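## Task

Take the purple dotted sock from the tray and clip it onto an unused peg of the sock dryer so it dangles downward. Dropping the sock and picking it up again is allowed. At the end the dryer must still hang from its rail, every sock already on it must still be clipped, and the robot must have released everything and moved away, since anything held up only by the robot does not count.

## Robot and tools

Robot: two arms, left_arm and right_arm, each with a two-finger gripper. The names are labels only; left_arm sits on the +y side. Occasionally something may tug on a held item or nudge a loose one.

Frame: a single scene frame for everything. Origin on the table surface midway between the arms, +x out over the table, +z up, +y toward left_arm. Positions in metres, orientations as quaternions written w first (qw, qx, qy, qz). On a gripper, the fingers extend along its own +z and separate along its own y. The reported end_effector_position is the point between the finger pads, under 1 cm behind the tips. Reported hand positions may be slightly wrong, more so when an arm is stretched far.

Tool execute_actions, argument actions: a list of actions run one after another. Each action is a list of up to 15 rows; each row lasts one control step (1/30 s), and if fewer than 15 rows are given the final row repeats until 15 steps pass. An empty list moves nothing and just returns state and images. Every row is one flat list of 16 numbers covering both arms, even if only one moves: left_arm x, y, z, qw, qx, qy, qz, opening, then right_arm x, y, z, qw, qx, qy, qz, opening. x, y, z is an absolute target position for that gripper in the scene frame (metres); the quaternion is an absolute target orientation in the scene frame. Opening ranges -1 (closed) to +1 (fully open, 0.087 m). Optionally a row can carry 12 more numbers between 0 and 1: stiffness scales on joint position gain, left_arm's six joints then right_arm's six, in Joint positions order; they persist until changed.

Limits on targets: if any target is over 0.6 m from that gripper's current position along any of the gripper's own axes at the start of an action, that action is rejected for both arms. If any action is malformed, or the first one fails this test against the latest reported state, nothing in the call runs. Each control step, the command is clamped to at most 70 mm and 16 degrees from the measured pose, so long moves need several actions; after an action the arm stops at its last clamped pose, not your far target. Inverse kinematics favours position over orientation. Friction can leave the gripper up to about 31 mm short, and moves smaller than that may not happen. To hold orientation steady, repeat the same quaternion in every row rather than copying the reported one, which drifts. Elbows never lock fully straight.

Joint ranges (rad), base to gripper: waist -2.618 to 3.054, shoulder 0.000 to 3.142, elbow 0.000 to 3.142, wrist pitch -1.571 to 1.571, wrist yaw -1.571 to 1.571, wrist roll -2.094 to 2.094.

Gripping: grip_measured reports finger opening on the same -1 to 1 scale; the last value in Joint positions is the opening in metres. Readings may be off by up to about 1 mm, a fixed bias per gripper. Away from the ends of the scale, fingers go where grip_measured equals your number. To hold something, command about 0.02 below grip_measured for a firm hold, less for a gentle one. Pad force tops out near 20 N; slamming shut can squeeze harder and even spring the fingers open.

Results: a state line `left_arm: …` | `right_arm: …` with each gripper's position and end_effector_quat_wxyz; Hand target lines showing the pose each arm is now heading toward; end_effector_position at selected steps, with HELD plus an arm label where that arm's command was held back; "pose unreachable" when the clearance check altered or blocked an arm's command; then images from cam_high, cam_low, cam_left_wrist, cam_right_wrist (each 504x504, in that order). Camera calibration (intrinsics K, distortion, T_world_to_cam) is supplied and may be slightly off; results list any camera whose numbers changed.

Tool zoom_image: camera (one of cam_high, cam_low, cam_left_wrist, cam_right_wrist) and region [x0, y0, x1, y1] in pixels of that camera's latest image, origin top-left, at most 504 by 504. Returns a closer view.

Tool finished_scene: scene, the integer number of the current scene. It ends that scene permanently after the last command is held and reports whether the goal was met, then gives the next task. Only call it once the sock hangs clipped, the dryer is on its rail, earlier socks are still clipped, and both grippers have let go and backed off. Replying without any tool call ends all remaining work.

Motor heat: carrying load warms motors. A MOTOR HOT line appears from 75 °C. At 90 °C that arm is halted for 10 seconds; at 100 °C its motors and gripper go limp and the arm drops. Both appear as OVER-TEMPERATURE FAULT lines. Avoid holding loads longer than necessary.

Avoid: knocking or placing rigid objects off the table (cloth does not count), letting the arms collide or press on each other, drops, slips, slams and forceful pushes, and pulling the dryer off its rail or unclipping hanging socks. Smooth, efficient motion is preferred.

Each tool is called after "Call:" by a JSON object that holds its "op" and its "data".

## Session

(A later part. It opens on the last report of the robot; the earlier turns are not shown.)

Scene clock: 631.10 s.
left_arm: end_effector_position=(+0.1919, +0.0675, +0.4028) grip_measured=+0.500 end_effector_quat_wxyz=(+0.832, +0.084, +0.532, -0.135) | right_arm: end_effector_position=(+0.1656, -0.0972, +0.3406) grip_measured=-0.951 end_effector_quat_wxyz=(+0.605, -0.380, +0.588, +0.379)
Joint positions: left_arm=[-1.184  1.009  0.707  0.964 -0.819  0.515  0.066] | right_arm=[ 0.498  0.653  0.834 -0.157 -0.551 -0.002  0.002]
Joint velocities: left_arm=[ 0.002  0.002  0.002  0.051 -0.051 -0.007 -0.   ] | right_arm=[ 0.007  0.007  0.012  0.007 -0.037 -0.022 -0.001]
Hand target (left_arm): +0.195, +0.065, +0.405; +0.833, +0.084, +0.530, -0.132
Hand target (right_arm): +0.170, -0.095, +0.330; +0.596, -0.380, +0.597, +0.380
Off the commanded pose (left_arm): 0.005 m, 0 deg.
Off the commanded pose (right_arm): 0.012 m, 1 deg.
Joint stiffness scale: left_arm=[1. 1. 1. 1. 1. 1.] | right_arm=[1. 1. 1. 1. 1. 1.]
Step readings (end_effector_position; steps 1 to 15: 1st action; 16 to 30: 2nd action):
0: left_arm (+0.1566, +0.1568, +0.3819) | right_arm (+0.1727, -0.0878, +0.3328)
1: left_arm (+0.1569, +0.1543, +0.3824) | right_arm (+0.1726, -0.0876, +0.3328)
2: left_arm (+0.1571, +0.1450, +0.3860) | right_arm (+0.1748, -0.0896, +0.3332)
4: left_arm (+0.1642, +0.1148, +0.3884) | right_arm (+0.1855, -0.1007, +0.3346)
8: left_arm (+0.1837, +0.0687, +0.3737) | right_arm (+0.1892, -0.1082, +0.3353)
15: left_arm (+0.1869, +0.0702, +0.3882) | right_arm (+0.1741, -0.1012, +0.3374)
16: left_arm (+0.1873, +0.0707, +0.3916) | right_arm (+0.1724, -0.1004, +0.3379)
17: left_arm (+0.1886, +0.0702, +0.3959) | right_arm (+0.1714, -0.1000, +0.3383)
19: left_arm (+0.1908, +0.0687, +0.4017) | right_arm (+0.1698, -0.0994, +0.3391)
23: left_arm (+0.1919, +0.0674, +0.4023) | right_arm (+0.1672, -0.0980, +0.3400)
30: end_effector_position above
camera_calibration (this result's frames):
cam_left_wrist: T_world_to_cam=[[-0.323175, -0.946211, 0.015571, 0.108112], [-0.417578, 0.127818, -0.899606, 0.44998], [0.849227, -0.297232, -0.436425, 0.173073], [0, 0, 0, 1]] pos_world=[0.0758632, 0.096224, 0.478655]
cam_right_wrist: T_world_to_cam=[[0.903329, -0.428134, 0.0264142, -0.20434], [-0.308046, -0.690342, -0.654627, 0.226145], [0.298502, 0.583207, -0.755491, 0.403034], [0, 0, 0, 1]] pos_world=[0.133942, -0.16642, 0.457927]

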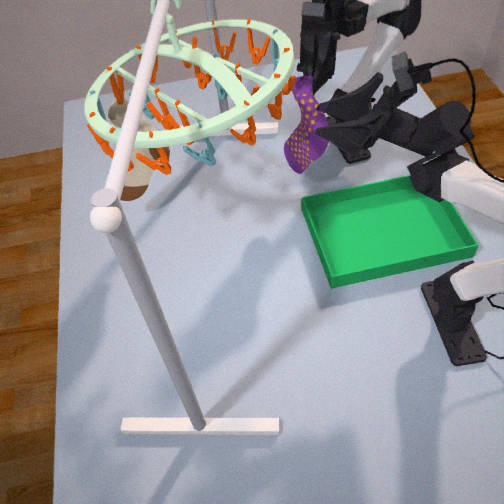

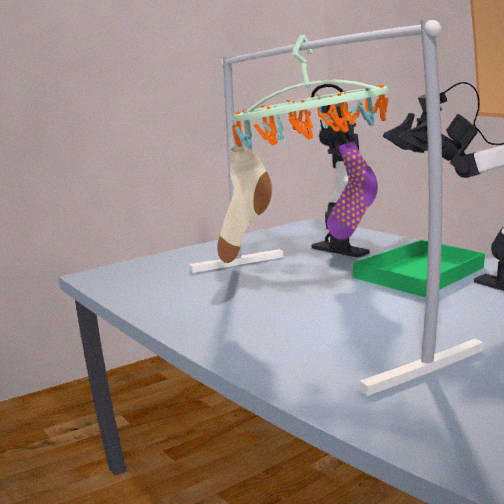

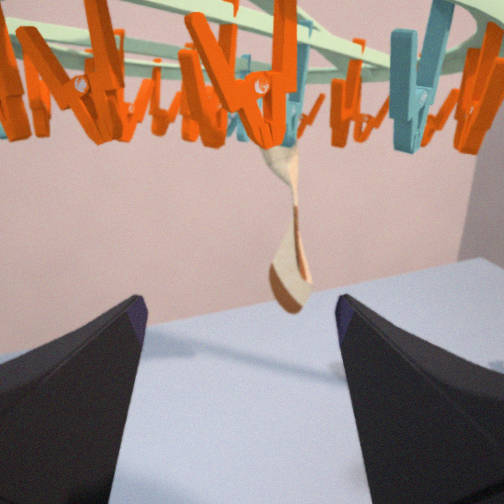

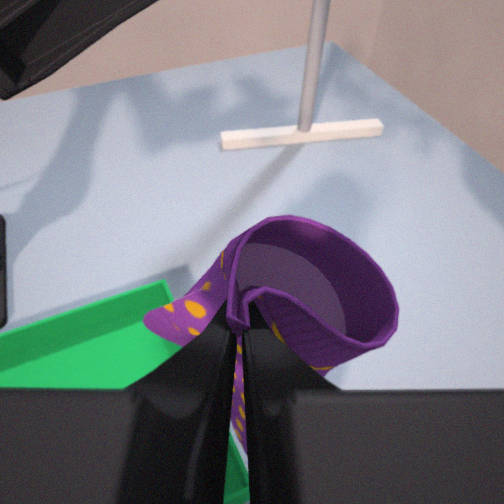

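Call:
{"op": "execute_actions", "data": {"actions": [[[0.195,0.065,0.42,0.833,0.084,0.53,-0.1315,0.5,0.17,-0.097,0.338,0.596,-0.38,0.596,0.38,-1],[0.195,0.065,0.435,0.833,0.084,0.53,-0.1315,0.5,0.17,-0.097,0.338,0.596,-0.38,0.596,0.38,-1]]]}}

Scene clock: 636.47 s.
left_arm: end_effector_position=(+0.1916, +0.0685, +0.4380) grip_measured=+0.500 end_effector_quat_wxyz=(+0.836, +0.074, +0.526, -0.140) | right_arm: end_effector_position=(+0.1660, -0.0983, +0.3407) grip_measured=-0.951 end_effector_quat_wxyz=(+0.605, -0.381, +0.587, +0.379)
Joint positions: left_arm=[-1.184  1.016  0.83   0.877 -0.818  0.518  0.066] | right_arm=[ 0.485  0.653  0.834 -0.157 -0.567 -0.002  0.002]
Joint velocities: left_arm=[-0.007 -0.002  0.012 -0.11  -0.007 -0.022 -0.   ] | right_arm=[ 0.007 -0.012  0.002 -0.066 -0.007  0.022 -0.   ]
Hand target (left_arm): +0.195, +0.065, +0.435; +0.833, +0.084, +0.530, -0.131
Hand target (right_arm): +0.170, -0.097, +0.338; +0.596, -0.380, +0.596, +0.380
Off the commanded pose (left_arm): 0.006 m, 2 deg.
Off the commanded pose (right_arm): 0.005 m, 1 deg.
Joint stiffness scale: left_arm=[1. 1. 1. 1. 1. 1.] | right_arm=[1. 1. 1. 1. 1. 1.]
Step readings (end_effector_position):
0: left_arm (+0.1919, +0.0676, +0.4029) | right_arm (+0.1652, -0.0970, +0.3407)
1: left_arm (+0.1919, +0.0675, +0.4045) | right_arm (+0.1653, -0.0972, +0.3407)
2: left_arm (+0.1922, +0.0668, +0.4092) | right_arm (+0.1659, -0.0977, +0.3407)
4: left_arm (+0.1919, +0.0677, +0.4260) | right_arm (+0.1668, -0.0986, +0.3407)
8: left_arm (+0.1908, +0.0709, +0.4425) | right_arm (+0.1664, -0.0985, +0.3407)
15: end_effector_position above
camera_calibration (this result's frames):
cam_left_wrist: T_world_to_cam=[[-0.322187, -0.94599, 0.0360286, 0.0992786], [-0.408065, 0.104437, -0.90696, 0.484445], [0.854212, -0.306913, -0.419674, 0.181371], [0, 0, 0, 1]] pos_world=[0.0747417, 0.0989876, 0.511912]
cam_right_wrist: T_world_to_cam=[[0.904445, -0.425727, 0.0271384, -0.205396], [-0.30565, -0.691097, -0.654953, 0.225262], [0.297586, 0.584074, -0.755182, 0.403768], [0, 0, 0, 1]] pos_world=[0.134465, -0.167595, 0.458029]

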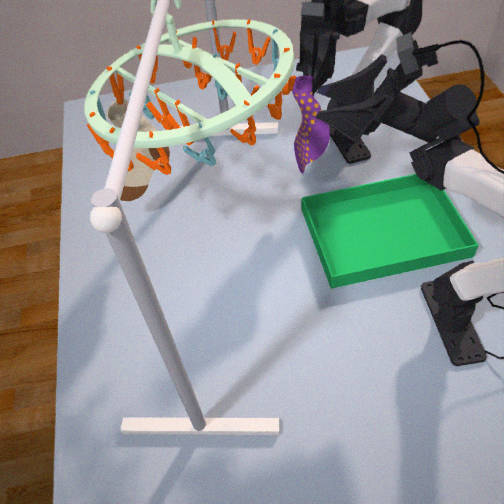

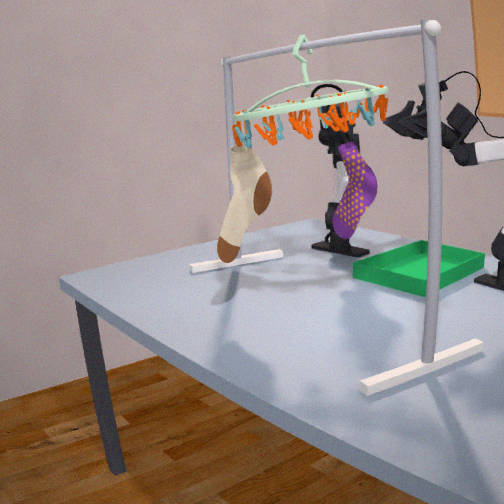

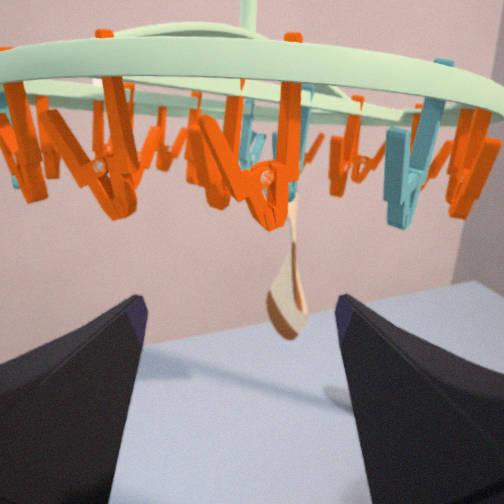

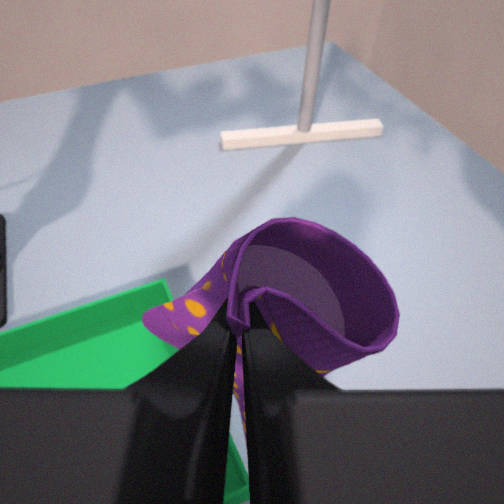

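Call:
{"op": "execute_actions", "data": {"actions": [[[0.198,0.062,0.445,0.833,0.084,0.53,-0.1315,0.5,0.17,-0.097,0.338,0.596,-0.38,0.596,0.38,-1],[0.205,0.056,0.455,0.833,0.084,0.53,-0.1315,0.5,0.17,-0.097,0.338,0.596,-0.38,0.596,0.38,-1],[0.215,0.052,0.461,0.833,0.084,0.53,-0.1315,0.5,0.17,-0.097,0.338,0.596,-0.38,0.596,0.38,-1],[0.225,0.048,0.466,0.833,0.084,0.53,-0.1315,0.5,0.17,-0.097,0.338,0.596,-0.38,0.596,0.38,-1],[0.233,0.045,0.47,0.833,0.084,0.53,-0.1315,0.5,0.17,-0.097,0.338,0.596,-0.38,0.596,0.38,-1]]]}}

Scene clock: 655.47 s.
left_arm: end_effector_position=(+0.2282, +0.0515, +0.4728) grip_measured=+0.500 end_effector_quat_wxyz=(+0.838, +0.074, +0.525, -0.131) | right_arm: end_effector_position=(+0.1659, -0.0982, +0.3407) grip_measured=-0.951 end_effector_quat_wxyz=(+0.605, -0.381, +0.587, +0.379)
Joint positions: left_arm=[-1.058  1.148  1.05   0.724 -0.727  0.433  0.066] | right_arm=[ 0.485  0.653  0.834 -0.157 -0.568 -0.002  0.002]
Joint velocities: left_arm=[ 0.017 -0.007  0.017 -0.139  0.037 -0.081 -0.001] | right_arm=[-0.017 -0.002 -0.012  0.037 -0.095 -0.022  0.   ]
Hand target (left_arm): +0.232, +0.045, +0.470; +0.834, +0.083, +0.529, -0.131
Hand target (right_arm): +0.170, -0.097, +0.338; +0.596, -0.380, +0.596, +0.380
Off the commanded pose (left_arm): 0.009 m, 1 deg.
Off the commanded pose (right_arm): 0.005 m, 1 deg.
Joint stiffness scale: left_arm=[1. 1. 1. 1. 1. 1.] | right_arm=[1. 1. 1. 1. 1. 1.]
Step readings (end_effector_position):
0: left_arm (+0.1918, +0.0679, +0.4368) | right_arm (+0.1660, -0.0983, +0.3407)
1: left_arm (+0.1922, +0.0679, +0.4378) | right_arm (+0.1660, -0.0983, +0.3407)
2: left_arm (+0.1938, +0.0670, +0.4414) | right_arm (+0.1660, -0.0983, +0.3407)
4: left_arm (+0.2030, +0.0653, +0.4571) | right_arm (+0.1659, -0.0982, +0.3407)
8: left_arm (+0.2250, +0.0630, +0.4775) | right_arm (+0.1659, -0.0982, +0.3407)
15: end_effector_position above
camera_calibration (this result's frames):
cam_left_wrist: T_world_to_cam=[[-0.306053, -0.951647, 0.0264684, 0.0948444], [-0.405715, 0.105227, -0.907922, 0.532533], [0.861236, -0.288611, -0.418302, 0.156287], [0, 0, 0, 1]] pos_world=[0.110484, 0.0793278, 0.546364]
cam_right_wrist: T_world_to_cam=[[0.904769, -0.425036, 0.0271539, -0.205253], [-0.305117, -0.69134, -0.654945, 0.225148], [0.297148, 0.584289, -0.755188, 0.403866], [0, 0, 0, 1]] pos_world=[0.134395, -0.167561, 0.458028]

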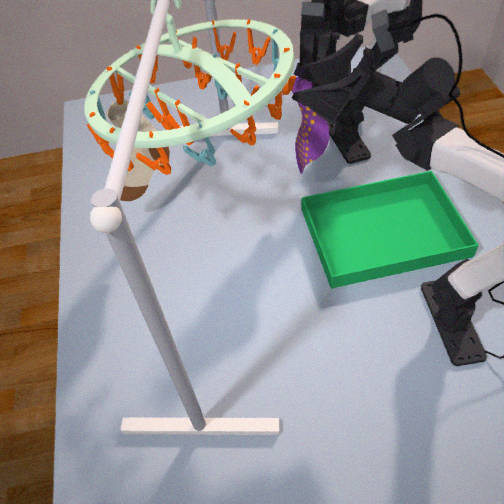

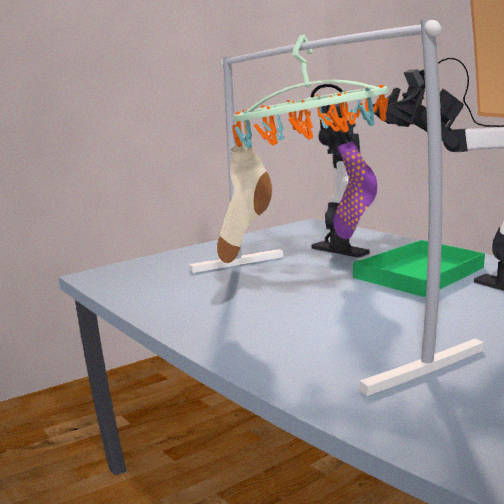

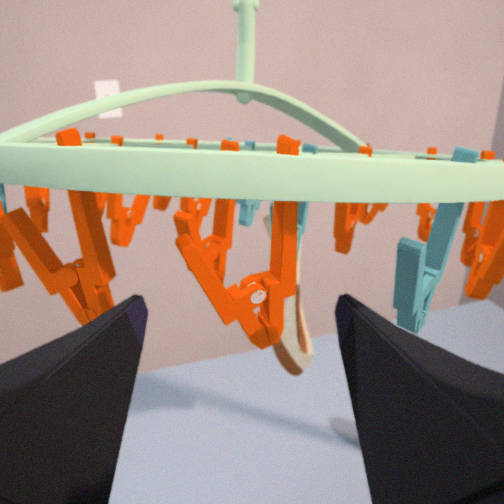

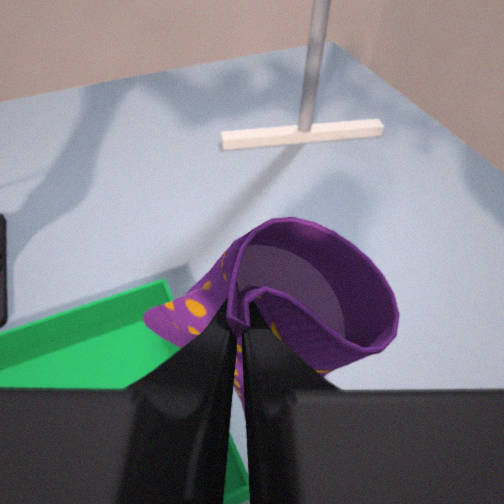

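Call:
{"op": "execute_actions", "data": {"actions": []}}

Scene clock: 674.77 s.
left_arm: end_effector_position=(+0.2280, +0.0495, +0.4724) grip_measured=+0.500 end_effector_quat_wxyz=(+0.837, +0.078, +0.526, -0.134) | right_arm: end_effector_position=(+0.1659, -0.0982, +0.3407) grip_measured=-0.951 end_effector_quat_wxyz=(+0.605, -0.381, +0.587, +0.379)
Joint positions: left_arm=[-1.057  1.148  1.052  0.712 -0.718  0.425  0.066] | right_arm=[ 0.485  0.653  0.834 -0.157 -0.568 -0.002  0.002]
Joint velocities: left_arm=[ 0.007  0.002 -0.002 -0.007 -0.037 -0.022  0.001] | right_arm=[-0.002 -0.012  0.012  0.022 -0.007  0.037 -0.   ]
Hand target (left_arm): +0.232, +0.045, +0.470; +0.834, +0.083, +0.529, -0.131
Hand target (right_arm): +0.170, -0.097, +0.338; +0.596, -0.380, +0.596, +0.380
Off the commanded pose (left_arm): 0.007 m, 1 deg.
Off the commanded pose (right_arm): 0.005 m, 1 deg.
Joint stiffness scale: left_arm=[1. 1. 1. 1. 1. 1.] | right_arm=[1. 1. 1. 1. 1. 1.]
camera_calibration (this result's frames):
cam_left_wrist: T_world_to_cam=[[-0.315544, -0.948618, 0.0235896, 0.0962365], [-0.406185, 0.112561, -0.906832, 0.531557], [0.857581, -0.295727, -0.420832, 0.158067], [0, 0, 0, 1]] pos_world=[0.110722, 0.0782036, 0.546282]
cam_right_wrist: T_world_to_cam=[[0.904769, -0.425036, 0.0271539, -0.205253], [-0.305117, -0.69134, -0.654945, 0.225148], [0.297148, 0.584289, -0.755188, 0.403866], [0, 0, 0, 1]] pos_world=[0.134395, -0.167561, 0.458028]

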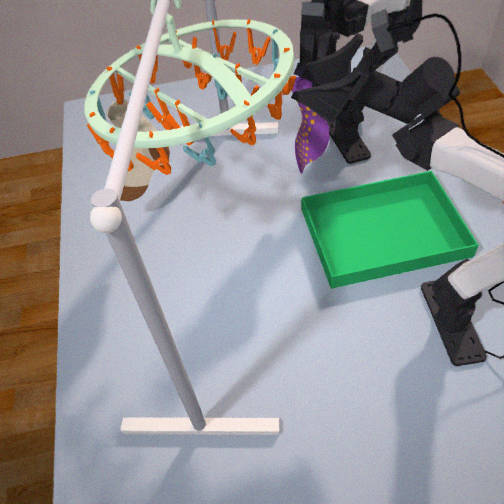

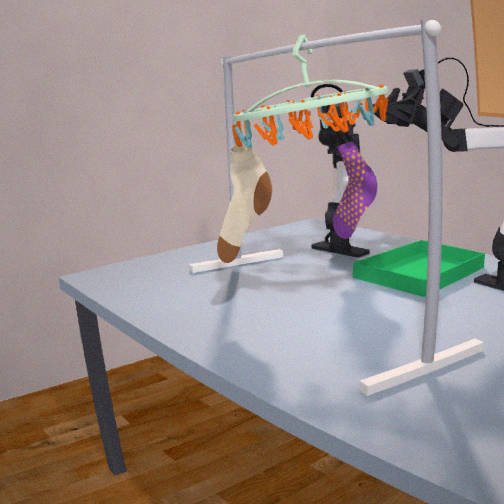

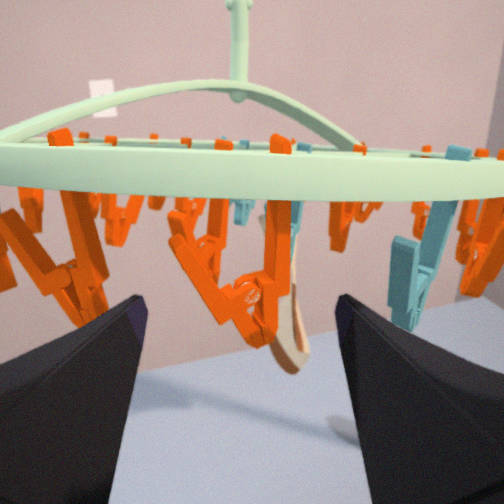

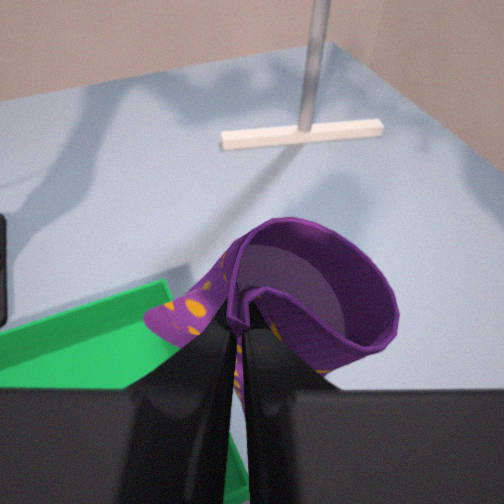

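Call:
{"op": "execute_actions", "data": {"actions": [[[0.236,0.043,0.472,0.833,0.084,0.53,-0.1315,0.5,0.168,-0.098,0.339,0.596,-0.38,0.596,0.38,-1],[0.240,0.041,0.474,0.833,0.084,0.53,-0.1315,0.5,0.168,-0.098,0.339,0.596,-0.38,0.596,0.38,-1],[0.244,0.040,0.476,0.833,0.084,0.53,-0.1315,0.5,0.168,-0.098,0.339,0.596,-0.38,0.596,0.38,-1],[0.248,0.038,0.478,0.833,0.084,0.53,-0.1315,0.5,0.168,-0.098,0.339,0.596,-0.38,0.596,0.38,-1],[0.252,0.037,0.479,0.833,0.084,0.53,-0.1315,0.5,0.168,-0.098,0.339,0.596,-0.38,0.596,0.38,-1]],[[0.254,0.036,0.479,0.833,0.084,0.53,-0.1315,0.5,0.168,-0.098,0.339,0.596,-0.38,0.596,0.38,-1]]]}}

Scene clock: 690.83 s.
left_arm: end_effector_position=(+0.2478, +0.0428, +0.4839) grip_measured=+0.500 end_effector_quat_wxyz=(+0.837, +0.076, +0.524, -0.135) | right_arm: end_effector_position=(+0.1657, -0.0984, +0.3390) grip_measured=-0.951 end_effector_quat_wxyz=(+0.602, -0.381, +0.590, +0.380)
Joint positions: left_arm=[-0.993  1.21   1.138  0.664 -0.665  0.378  0.066] | right_arm=[ 0.485  0.653  0.834 -0.164 -0.568 -0.002  0.002]
Joint velocities: left_arm=[-0.002  0.002 -0.002 -0.051 -0.037 -0.095 -0.001] | right_arm=[-0.007 -0.017  0.002 -0.022 -0.007  0.007  0.   ]
Hand target (left_arm): +0.254, +0.036, +0.479; +0.833, +0.084, +0.530, -0.131
Hand target (right_arm): +0.168, -0.098, +0.339; +0.597, -0.380, +0.596, +0.380
Off the commanded pose (left_arm): 0.010 m, 1 deg.
Off the commanded pose (right_arm): 0.002 m, 1 deg.
Joint stiffness scale: left_arm=[1. 1. 1. 1. 1. 1.] | right_arm=[1. 1. 1. 1. 1. 1.]
Step readings (end_effector_position; steps 1 to 15: 1st action; 16 to 30: 2nd action):
0: left_arm (+0.2280, +0.0495, +0.4724) | right_arm (+0.1659, -0.0982, +0.3407)
1: left_arm (+0.2284, +0.0494, +0.4727) | right_arm (+0.1659, -0.0982, +0.3405)
2: left_arm (+0.2297, +0.0494, +0.4741) | right_arm (+0.1659, -0.0983, +0.3403)
4: left_arm (+0.2353, +0.0492, +0.4790) | right_arm (+0.1658, -0.0983, +0.3398)
8: left_arm (+0.2461, +0.0471, +0.4842) | right_arm (+0.1657, -0.0984, +0.3393)
15: left_arm (+0.2472, +0.0423, +0.4815) | right_arm (+0.1657, -0.0984, +0.3390)
16: left_arm (+0.2472, +0.0423, +0.4819) | right_arm (+0.1657, -0.0984, +0.3390)
17: left_arm (+0.2474, +0.0425, +0.4825) | right_arm (+0.1657, -0.0984, +0.3390)
19: left_arm (+0.2479, +0.0432, +0.4835) | right_arm (+0.1657, -0.0984, +0.3390)
23: left_arm (+0.2479, +0.0431, +0.4840) | right_arm (+0.1657, -0.0984, +0.3390)
30: end_effector_position above
camera_calibration (this result's frames):
cam_left_wrist: T_world_to_cam=[[-0.316048, -0.948347, 0.0274217, 0.0941122], [-0.403339, 0.108144, -0.908638, 0.551139], [0.858738, -0.298233, -0.416684, 0.141734], [0, 0, 0, 1]] pos_world=[0.130327, 0.0719185, 0.557263]
cam_right_wrist: T_world_to_cam=[[0.90493, -0.424933, 0.0230791, -0.203691], [-0.309313, -0.694018, -0.650126, 0.222654], [0.292277, 0.58118, -0.759476, 0.404697], [0, 0, 0, 1]] pos_world=[0.134913, -0.167231, 0.456812]

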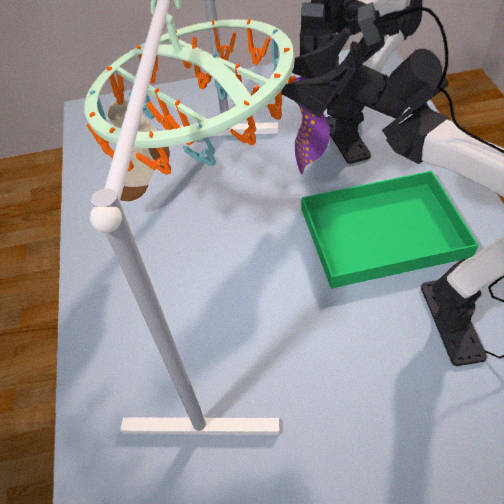

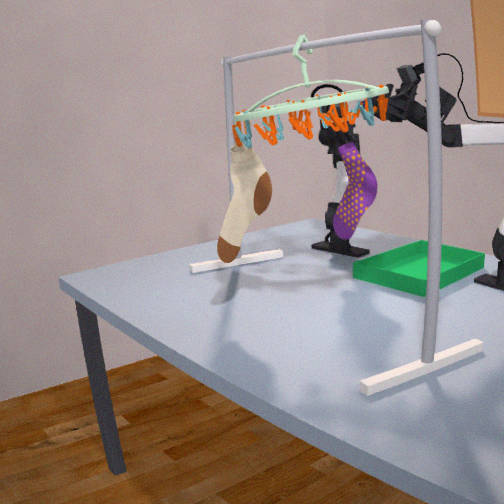

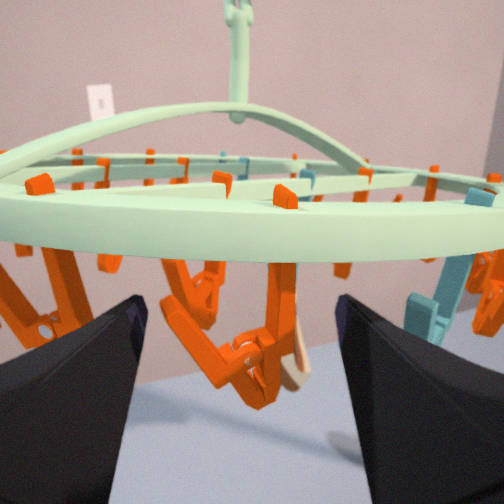

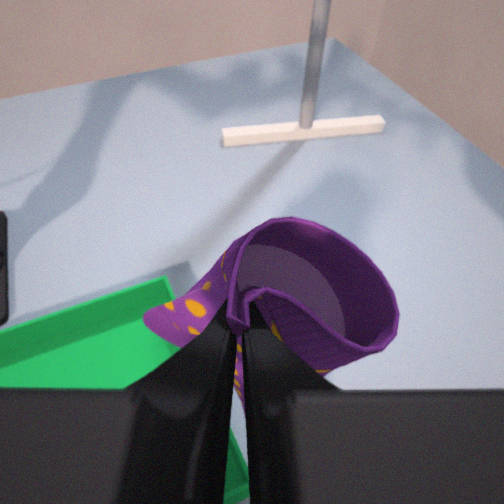

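Call:
{"op": "execute_actions", "data": {"actions": [[[0.252,0.043,0.484,0.833,0.084,0.53,-0.1315,0.5,0.168,-0.098,0.339,0.596,-0.38,0.596,0.38,-1],[0.255,0.043,0.486,0.833,0.084,0.53,-0.1315,0.5,0.168,-0.098,0.339,0.596,-0.38,0.596,0.38,-1],[0.257,0.042,0.487,0.833,0.084,0.53,-0.1315,0.5,0.168,-0.098,0.339,0.596,-0.38,0.596,0.38,-1]]]}}

Scene clock: 700.60 s.
left_arm: end_effector_position=(+0.2525, +0.0466, +0.4904) grip_measured=+0.500 end_effector_quat_wxyz=(+0.837, +0.077, +0.525, -0.133) | right_arm: end_effector_position=(+0.1657, -0.0984, +0.3389) grip_measured=-0.951 end_effector_quat_wxyz=(+0.602, -0.381, +0.590, +0.380)
Joint positions: left_arm=[-0.969  1.21   1.169  0.621 -0.647  0.364  0.066] | right_arm=[ 0.485  0.653  0.834 -0.165 -0.568 -0.002  0.002]
Joint velocities: left_arm=[ 0.002  0.007 -0.017  0.022 -0.022  0.066 -0.   ] | right_arm=[ 0.007 -0.002  0.002 -0.051 -0.051 -0.022 -0.001]
Hand target (left_arm): +0.257, +0.042, +0.487; +0.834, +0.084, +0.530, -0.131
Hand target (right_arm): +0.168, -0.098, +0.339; +0.596, -0.380, +0.596, +0.380
Off the commanded pose (left_arm): 0.007 m, 1 deg.
Off the commanded pose (right_arm): 0.002 m, 1 deg.
Joint stiffness scale: left_arm=[1. 1. 1. 1. 1. 1.] | right_arm=[1. 1. 1. 1. 1. 1.]
Step readings (end_effector_position):
0: left_arm (+0.2478, +0.0427, +0.4839) | right_arm (+0.1657, -0.0984, +0.3390)
1: left_arm (+0.2481, +0.0427, +0.4836) | right_arm (+0.1657, -0.0984, +0.3389)
2: left_arm (+0.2489, +0.0430, +0.4838) | right_arm (+0.1657, -0.0984, +0.3389)
4: left_arm (+0.2516, +0.0455, +0.4860) | right_arm (+0.1657, -0.0984, +0.3389)
8: left_arm (+0.2524, +0.0480, +0.4918) | right_arm (+0.1657, -0.0984, +0.3389)
15: end_effector_position above
camera_calibration (this result's frames):
cam_left_wrist: T_world_to_cam=[[-0.313862, -0.949165, 0.0240066, 0.100205], [-0.404577, 0.110823, -0.907764, 0.558252], [0.858958, -0.294625, -0.418793, 0.142414], [0, 0, 0, 1]] pos_world=[0.134978, 0.0752026, 0.563998]
cam_right_wrist: T_world_to_cam=[[0.904938, -0.424928, 0.0228753, -0.203613], [-0.309522, -0.694152, -0.649884, 0.222529], [0.292033, 0.581024, -0.759689, 0.404738], [0, 0, 0, 1]] pos_world=[0.134938, -0.167214, 0.456751]

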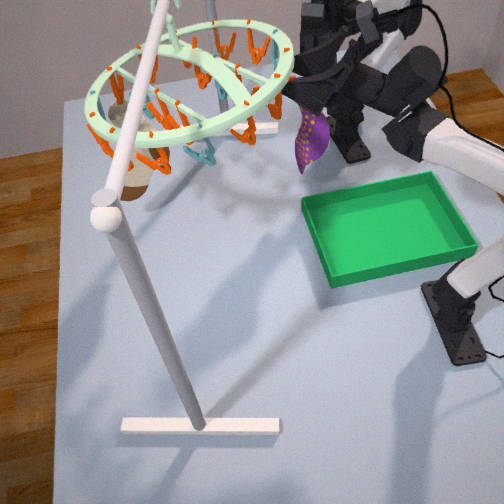

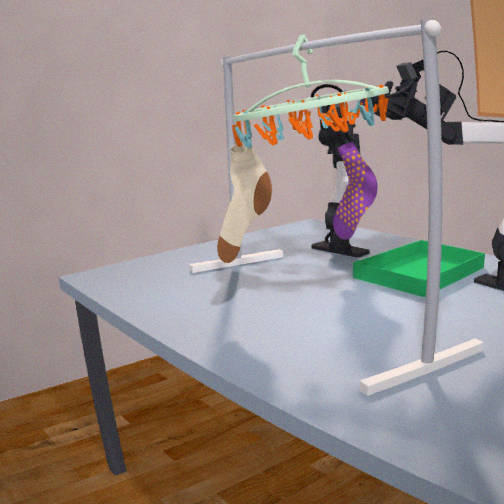

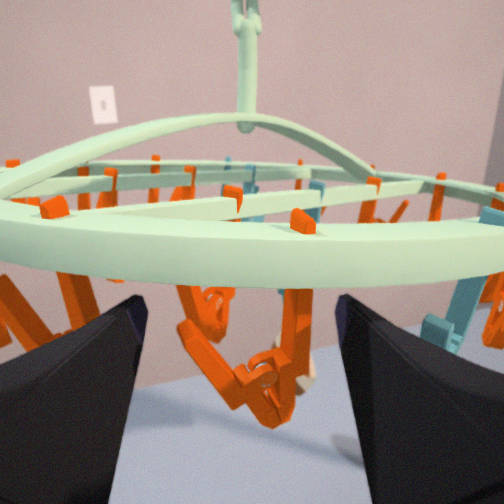

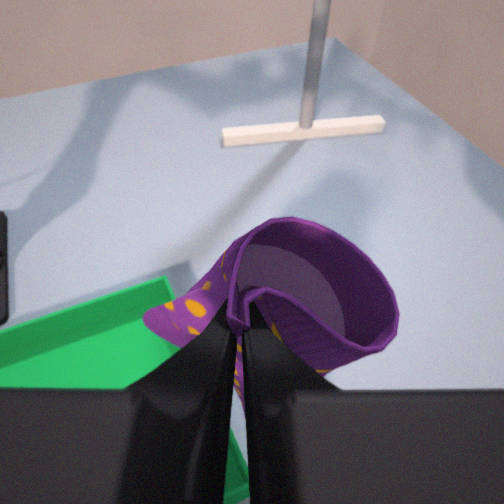

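Call:
{"op": "execute_actions", "data": {"actions": [[[0.254,0.044,0.489,0.833,0.084,0.53,-0.1315,0.46,0.168,-0.098,0.339,0.596,-0.38,0.596,0.38,-1],[0.254,0.044,0.489,0.833,0.084,0.53,-0.1315,0.42,0.168,-0.098,0.339,0.596,-0.38,0.596,0.38,-1],[0.254,0.044,0.489,0.833,0.084,0.53,-0.1315,0.38,0.168,-0.098,0.339,0.596,-0.38,0.596,0.38,-1],[0.254,0.044,0.489,0.833,0.084,0.53,-0.1315,0.34,0.168,-0.098,0.339,0.596,-0.38,0.596,0.38,-1],[0.254,0.044,0.489,0.833,0.084,0.53,-0.1315,0.30,0.168,-0.098,0.339,0.596,-0.38,0.596,0.38,-1],[0.254,0.044,0.489,0.833,0.084,0.53,-0.1315,0.26,0.168,-0.098,0.339,0.596,-0.38,0.596,0.38,-1],[0.254,0.044,0.489,0.833,0.084,0.53,-0.1315,0.22,0.168,-0.098,0.339,0.596,-0.38,0.596,0.38,-1],[0.254,0.044,0.489,0.833,0.084,0.53,-0.1315,0.18,0.168,-0.098,0.339,0.596,-0.38,0.596,0.38,-1],[0.254,0.044,0.489,0.833,0.084,0.53,-0.1315,0.14,0.168,-0.098,0.339,0.596,-0.38,0.596,0.38,-1],[0.254,0.044,0.489,0.833,0.084,0.53,-0.1315,0.10,0.168,-0.098,0.339,0.596,-0.38,0.596,0.38,-1]]]}}

Scene clock: 707.83 s.
left_arm: end_effector_position=(+0.2529, +0.0455, +0.4880) grip_measured=+0.100 end_effector_quat_wxyz=(+0.835, +0.081, +0.528, -0.132) | right_arm: end_effector_position=(+0.1657, -0.0984, +0.3389) grip_measured=-0.951 end_effector_quat_wxyz=(+0.602, -0.381, +0.590, +0.380)
Joint positions: left_arm=[-0.969  1.21   1.169  0.608 -0.646  0.362  0.048] | right_arm=[ 0.485  0.653  0.834 -0.165 -0.568 -0.002  0.002]
Joint velocities: left_arm=[-0.012 -0.007  0.007  0.022  0.022  0.007  0.   ] | right_arm=[-0.002  0.017  0.012  0.007 -0.066  0.037 -0.   ]
Hand target (left_arm): +0.254, +0.044, +0.489; +0.833, +0.084, +0.530, -0.131
Hand target (right_arm): +0.168, -0.098, +0.339; +0.596, -0.380, +0.596, +0.380
Off the commanded pose (left_arm): 0.002 m, 0 deg.
Off the commanded pose (right_arm): 0.002 m, 1 deg.
Joint stiffness scale: left_arm=[1. 1. 1. 1. 1. 1.] | right_arm=[1. 1. 1. 1. 1. 1.]
Step readings (end_effector_position):
0: left_arm (+0.2525, +0.0462, +0.4899) | right_arm (+0.1657, -0.0984, +0.3389)
1: left_arm (+0.2525, +0.0461, +0.4897) | right_arm (+0.1657, -0.0984, +0.3389)
2: left_arm (+0.2526, +0.0460, +0.4894) | right_arm (+0.1657, -0.0984, +0.3389)
4: left_arm (+0.2527, +0.0458, +0.4888) | right_arm (+0.1657, -0.0984, +0.3389)
8: left_arm (+0.2528, +0.0456, +0.4883) | right_arm (+0.1657, -0.0984, +0.3389)
15: end_effector_position above
camera_calibration (this result's frames):
cam_left_wrist: T_world_to_cam=[[-0.31512, -0.948912, 0.016291, 0.103446], [-0.409999, 0.120634, -0.904073, 0.555518], [0.85592, -0.291571, -0.427068, 0.145418], [0, 0, 0, 1]] pos_world=[0.135894, 0.073547, 0.562647]
cam_right_wrist: T_world_to_cam=[[0.904938, -0.424928, 0.0228753, -0.203613], [-0.309522, -0.694152, -0.649884, 0.222529], [0.292033, 0.581024, -0.759689, 0.404738], [0, 0, 0, 1]] pos_world=[0.134938, -0.167214, 0.456751]

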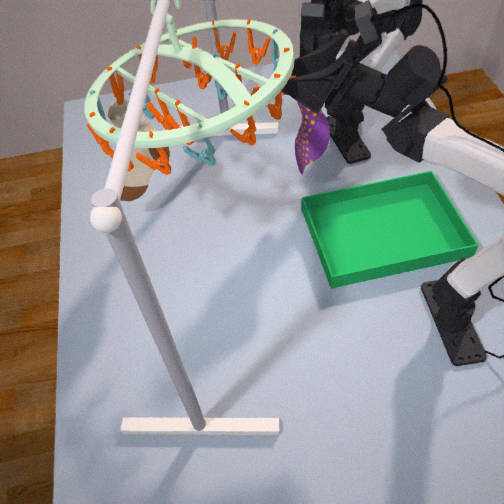

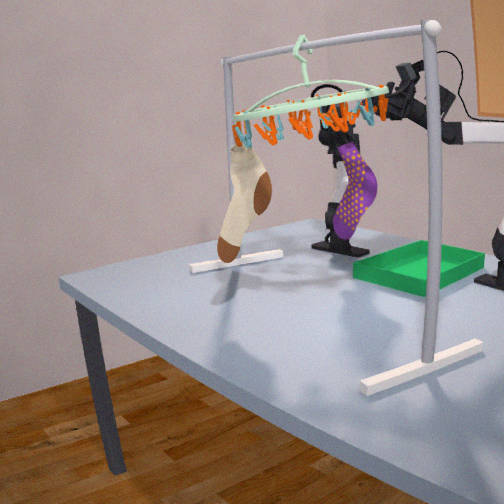

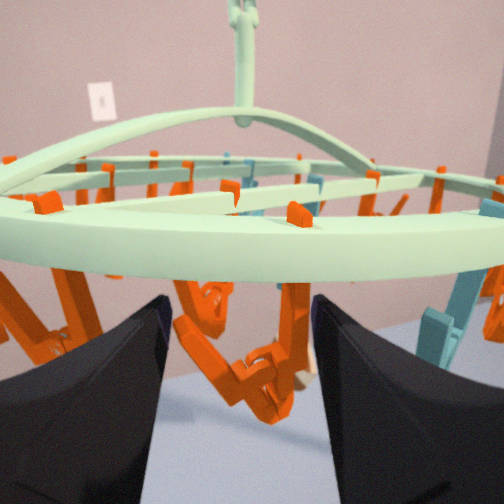

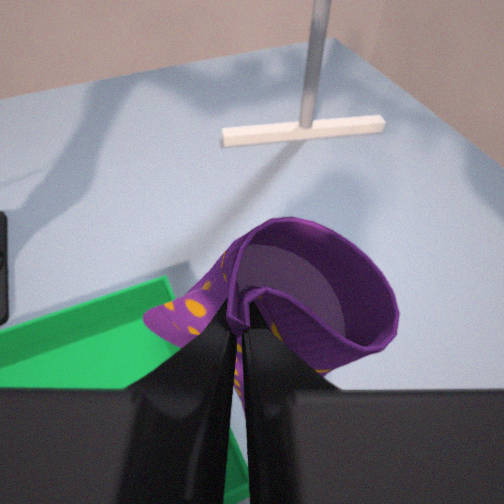

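Call:
{"op": "execute_actions", "data": {"actions": [[[0.254,0.044,0.489,0.833,0.084,0.53,-0.1315,0.06,0.168,-0.098,0.339,0.596,-0.38,0.596,0.38,-1],[0.254,0.044,0.489,0.833,0.084,0.53,-0.1315,0.02,0.168,-0.098,0.339,0.596,-0.38,0.596,0.38,-1],[0.254,0.044,0.489,0.833,0.084,0.53,-0.1315,-0.02,0.168,-0.098,0.339,0.596,-0.38,0.596,0.38,-1],[0.254,0.044,0.489,0.833,0.084,0.53,-0.1315,-0.06,0.168,-0.098,0.339,0.596,-0.38,0.596,0.38,-1],[0.254,0.044,0.489,0.833,0.084,0.53,-0.1315,-0.10,0.168,-0.098,0.339,0.596,-0.38,0.596,0.38,-1]]]}}

Call:
{"op": "zoom_image", "data": {"camera": "cam_left_wrist", "region": [140, 230, 360, 450]}}

Scene clock: 715.17 s.
left_arm: end_effector_position=(+0.2529, +0.0455, +0.4879) grip_measured=-0.099 end_effector_quat_wxyz=(+0.835, +0.081, +0.528, -0.131) | right_arm: end_effector_position=(+0.1657, -0.0984, +0.3389) grip_measured=-0.951 end_effector_quat_wxyz=(+0.602, -0.381, +0.590, +0.380)
Joint positions: left_arm=[-0.969  1.21   1.169  0.607 -0.646  0.362  0.039] | right_arm=[ 0.485  0.653  0.834 -0.165 -0.568 -0.002  0.002]
Joint velocities: left_arm=[-0.012 -0.002 -0.032 -0.037 -0.022 -0.022  0.   ] | right_arm=[-0.017  0.002  0.007  0.022  0.051 -0.007  0.001]
Hand target (left_arm): +0.254, +0.044, +0.489; +0.833, +0.084, +0.530, -0.131
Hand target (right_arm): +0.168, -0.098, +0.339; +0.596, -0.380, +0.596, +0.380
Off the commanded pose (left_arm): 0.002 m, 0 deg.
Off the commanded pose (right_arm): 0.002 m, 1 deg.
Joint stiffness scale: left_arm=[1. 1. 1. 1. 1. 1.] | right_arm=[1. 1. 1. 1. 1. 1.]
Step readings (end_effector_position):
0: left_arm (+0.2529, +0.0455, +0.4879) | right_arm (+0.1657, -0.0984, +0.3389)
1: left_arm (+0.2529, +0.0455, +0.4879) | right_arm (+0.1657, -0.0984, +0.3389)
2: left_arm (+0.2529, +0.0455, +0.4879) | right_arm (+0.1657, -0.0984, +0.3389)
4: left_arm (+0.2529, +0.0455, +0.4879) | right_arm (+0.1657, -0.0984, +0.3389)
8: left_arm (+0.2529, +0.0455, +0.4879) | right_arm (+0.1657, -0.0984, +0.3389)
15: end_effector_position above
camera_calibration (this result's frames):
cam_left_wrist: T_world_to_cam=[[-0.315114, -0.948922, 0.0157895, 0.103654], [-0.41035, 0.121228, -0.903835, 0.555348], [0.855755, -0.29129, -0.427591, 0.145599], [0, 0, 0, 1]] pos_world=[0.135953, 0.073447, 0.562562]
cam_right_wrist: T_world_to_cam=[[0.904938, -0.424928, 0.0228753, -0.203613], [-0.309522, -0.694152, -0.649884, 0.222529], [0.292033, 0.581024, -0.759689, 0.404738], [0, 0, 0, 1]] pos_world=[0.134938, -0.167214, 0.456751]

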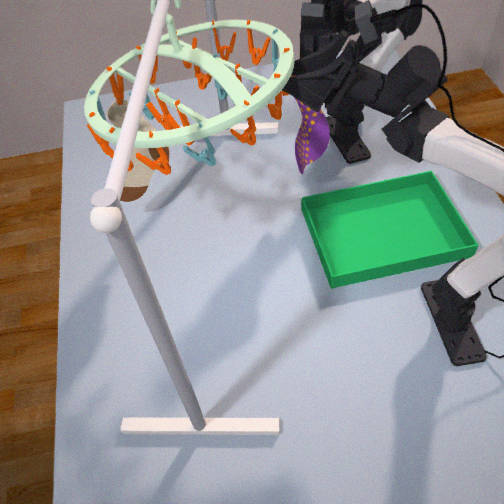

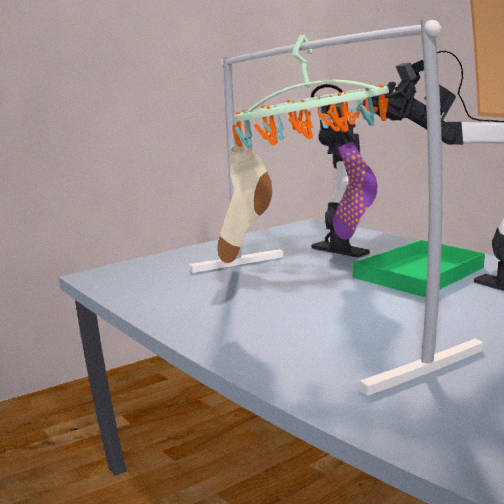

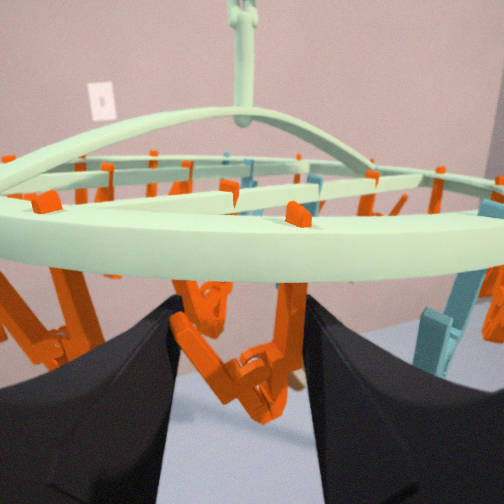

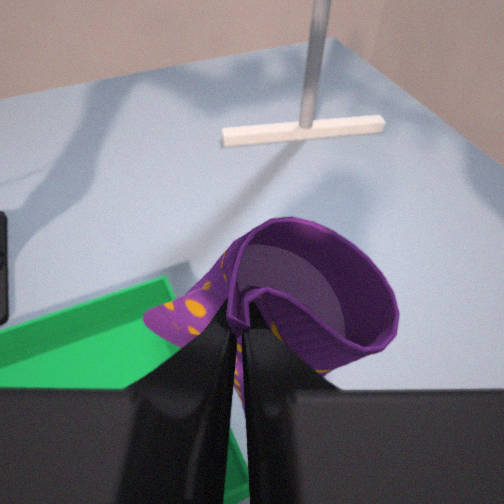

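Region (140, 230, 360, 450) of cam_left_wrist's 504x504 image, scaled by 2.291, with more detail than that image has.

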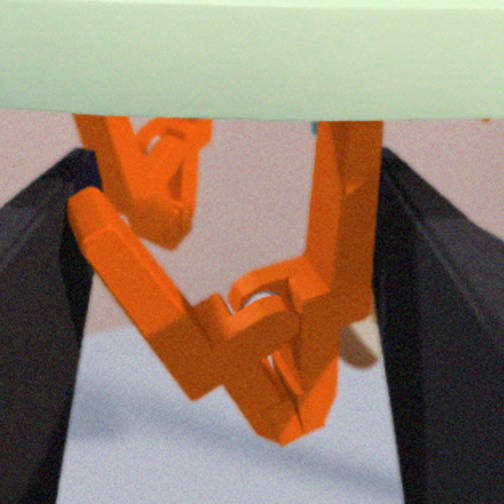

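Call:
{"op": "execute_actions", "data": {"actions": [[[0.254,0.044,0.489,0.833,0.084,0.53,-0.1315,-0.13,0.168,-0.098,0.339,0.596,-0.38,0.596,0.38,-1],[0.254,0.044,0.489,0.833,0.084,0.53,-0.1315,-0.16,0.168,-0.098,0.339,0.596,-0.38,0.596,0.38,-1],[0.254,0.044,0.489,0.833,0.084,0.53,-0.1315,-0.19,0.168,-0.098,0.339,0.596,-0.38,0.596,0.38,-1],[0.254,0.044,0.489,0.833,0.084,0.53,-0.1315,-0.22,0.168,-0.098,0.339,0.596,-0.38,0.596,0.38,-1],[0.254,0.044,0.489,0.833,0.084,0.53,-0.1315,-0.25,0.168,-0.098,0.339,0.596,-0.38,0.596,0.38,-1],[0.254,0.044,0.489,0.833,0.084,0.53,-0.1315,-0.28,0.168,-0.098,0.339,0.596,-0.38,0.596,0.38,-1],[0.254,0.044,0.489,0.833,0.084,0.53,-0.1315,-0.31,0.168,-0.098,0.339,0.596,-0.38,0.596,0.38,-1],[0.254,0.044,0.489,0.833,0.084,0.53,-0.1315,-0.34,0.168,-0.098,0.339,0.596,-0.38,0.596,0.38,-1],[0.254,0.044,0.489,0.833,0.084,0.53,-0.1315,-0.37,0.168,-0.098,0.339,0.596,-0.38,0.596,0.38,-1],[0.254,0.044,0.489,0.833,0.084,0.53,-0.1315,-0.40,0.168,-0.098,0.339,0.596,-0.38,0.596,0.38,-1]]]}}

Call:
{"op": "zoom_image", "data": {"camera": "cam_left_wrist", "region": [140, 230, 360, 450]}}

Scene clock: 727.07 s.
left_arm: end_effector_position=(+0.2523, +0.0429, +0.4874) grip_measured=-0.313 end_effector_quat_wxyz=(+0.835, +0.089, +0.527, -0.134) | right_arm: end_effector_position=(+0.1657, -0.0984, +0.3389) grip_measured=-0.951 end_effector_quat_wxyz=(+0.602, -0.381, +0.590, +0.380)
Joint positions: left_arm=[-0.969  1.21   1.169  0.6   -0.631  0.362  0.03 ] | right_arm=[ 0.485  0.653  0.834 -0.165 -0.568 -0.002  0.002]
Joint velocities: left_arm=[ 0.002 -0.002  0.002 -0.022 -0.037  0.022 -0.   ] | right_arm=[-0.002 -0.017 -0.002 -0.037 -0.11   0.037 -0.   ]
Hand target (left_arm): +0.254, +0.044, +0.489; +0.834, +0.084, +0.530, -0.131
Hand target (right_arm): +0.168, -0.098, +0.339; +0.596, -0.380, +0.596, +0.380
Off the commanded pose (left_arm): 0.003 m, 1 deg.
Off the commanded pose (right_arm): 0.002 m, 1 deg.
Joint stiffness scale: left_arm=[1. 1. 1. 1. 1. 1.] | right_arm=[1. 1. 1. 1. 1. 1.]
Step readings (end_effector_position):
0: left_arm (+0.2529, +0.0455, +0.4879) | right_arm (+0.1657, -0.0984, +0.3389)
1: left_arm (+0.2529, +0.0455, +0.4879) | right_arm (+0.1657, -0.0984, +0.3389)
2: left_arm (+0.2529, +0.0455, +0.4879) | right_arm (+0.1657, -0.0984, +0.3389)
4: left_arm (+0.2528, +0.0450, +0.4877) | right_arm (+0.1657, -0.0984, +0.3389)
8: left_arm (+0.2527, +0.0440, +0.4871) | right_arm (+0.1657, -0.0984, +0.3389)
15: end_effector_position above
camera_calibration (this result's frames):
cam_left_wrist: T_world_to_cam=[[-0.326449, -0.945198, 0.00559861, 0.108661], [-0.406107, 0.134906, -0.903813, 0.553319], [0.853527, -0.297322, -0.427892, 0.146151], [0, 0, 0, 1]] pos_world=[0.135435, 0.071514, 0.562025]
cam_right_wrist: T_world_to_cam=[[0.904938, -0.424928, 0.0228753, -0.203613], [-0.309522, -0.694152, -0.649884, 0.222529], [0.292033, 0.581024, -0.759689, 0.404738], [0, 0, 0, 1]] pos_world=[0.134938, -0.167214, 0.456751]

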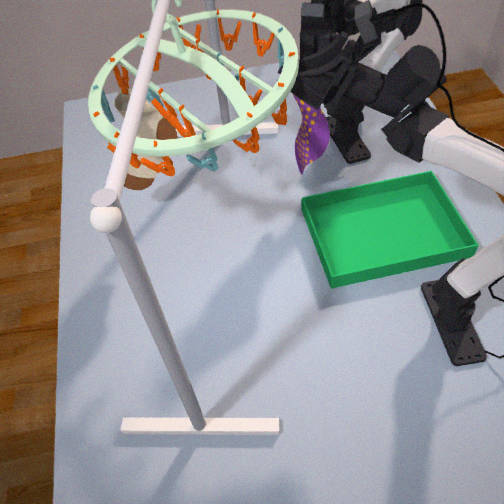

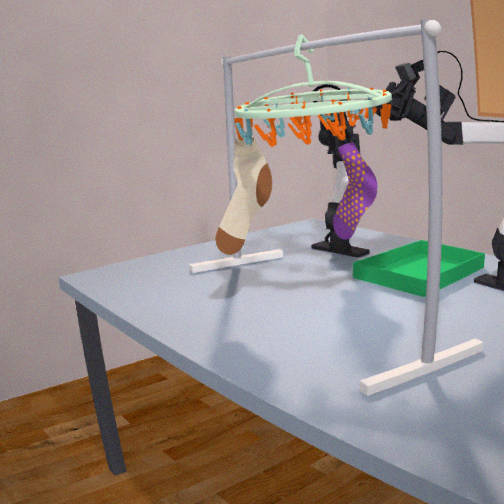

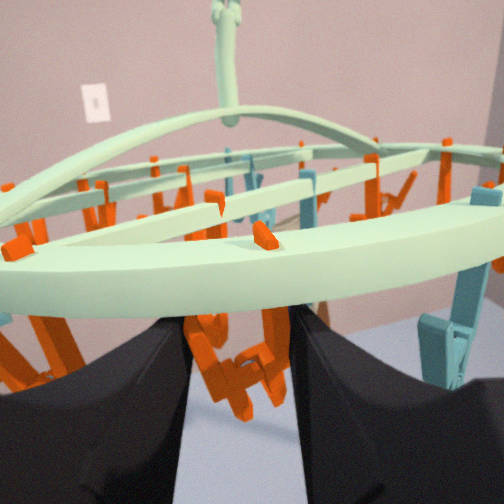

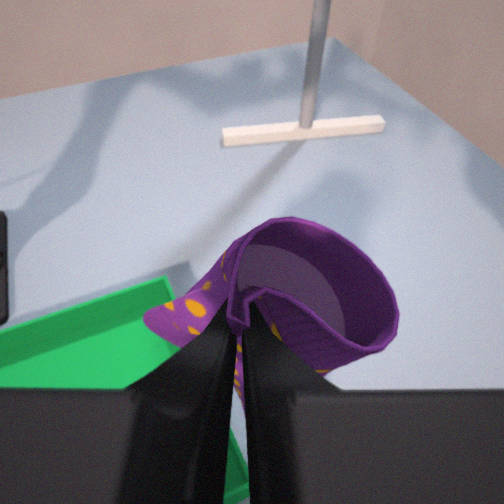

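Region (140, 230, 360, 450) of cam_left_wrist's 504x504 image, scaled by 2.291, with more detail than that image has.

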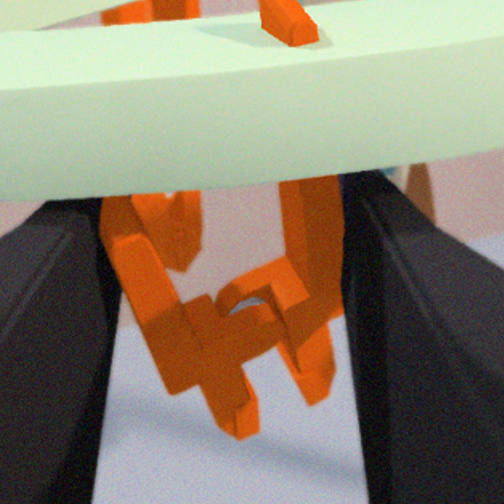

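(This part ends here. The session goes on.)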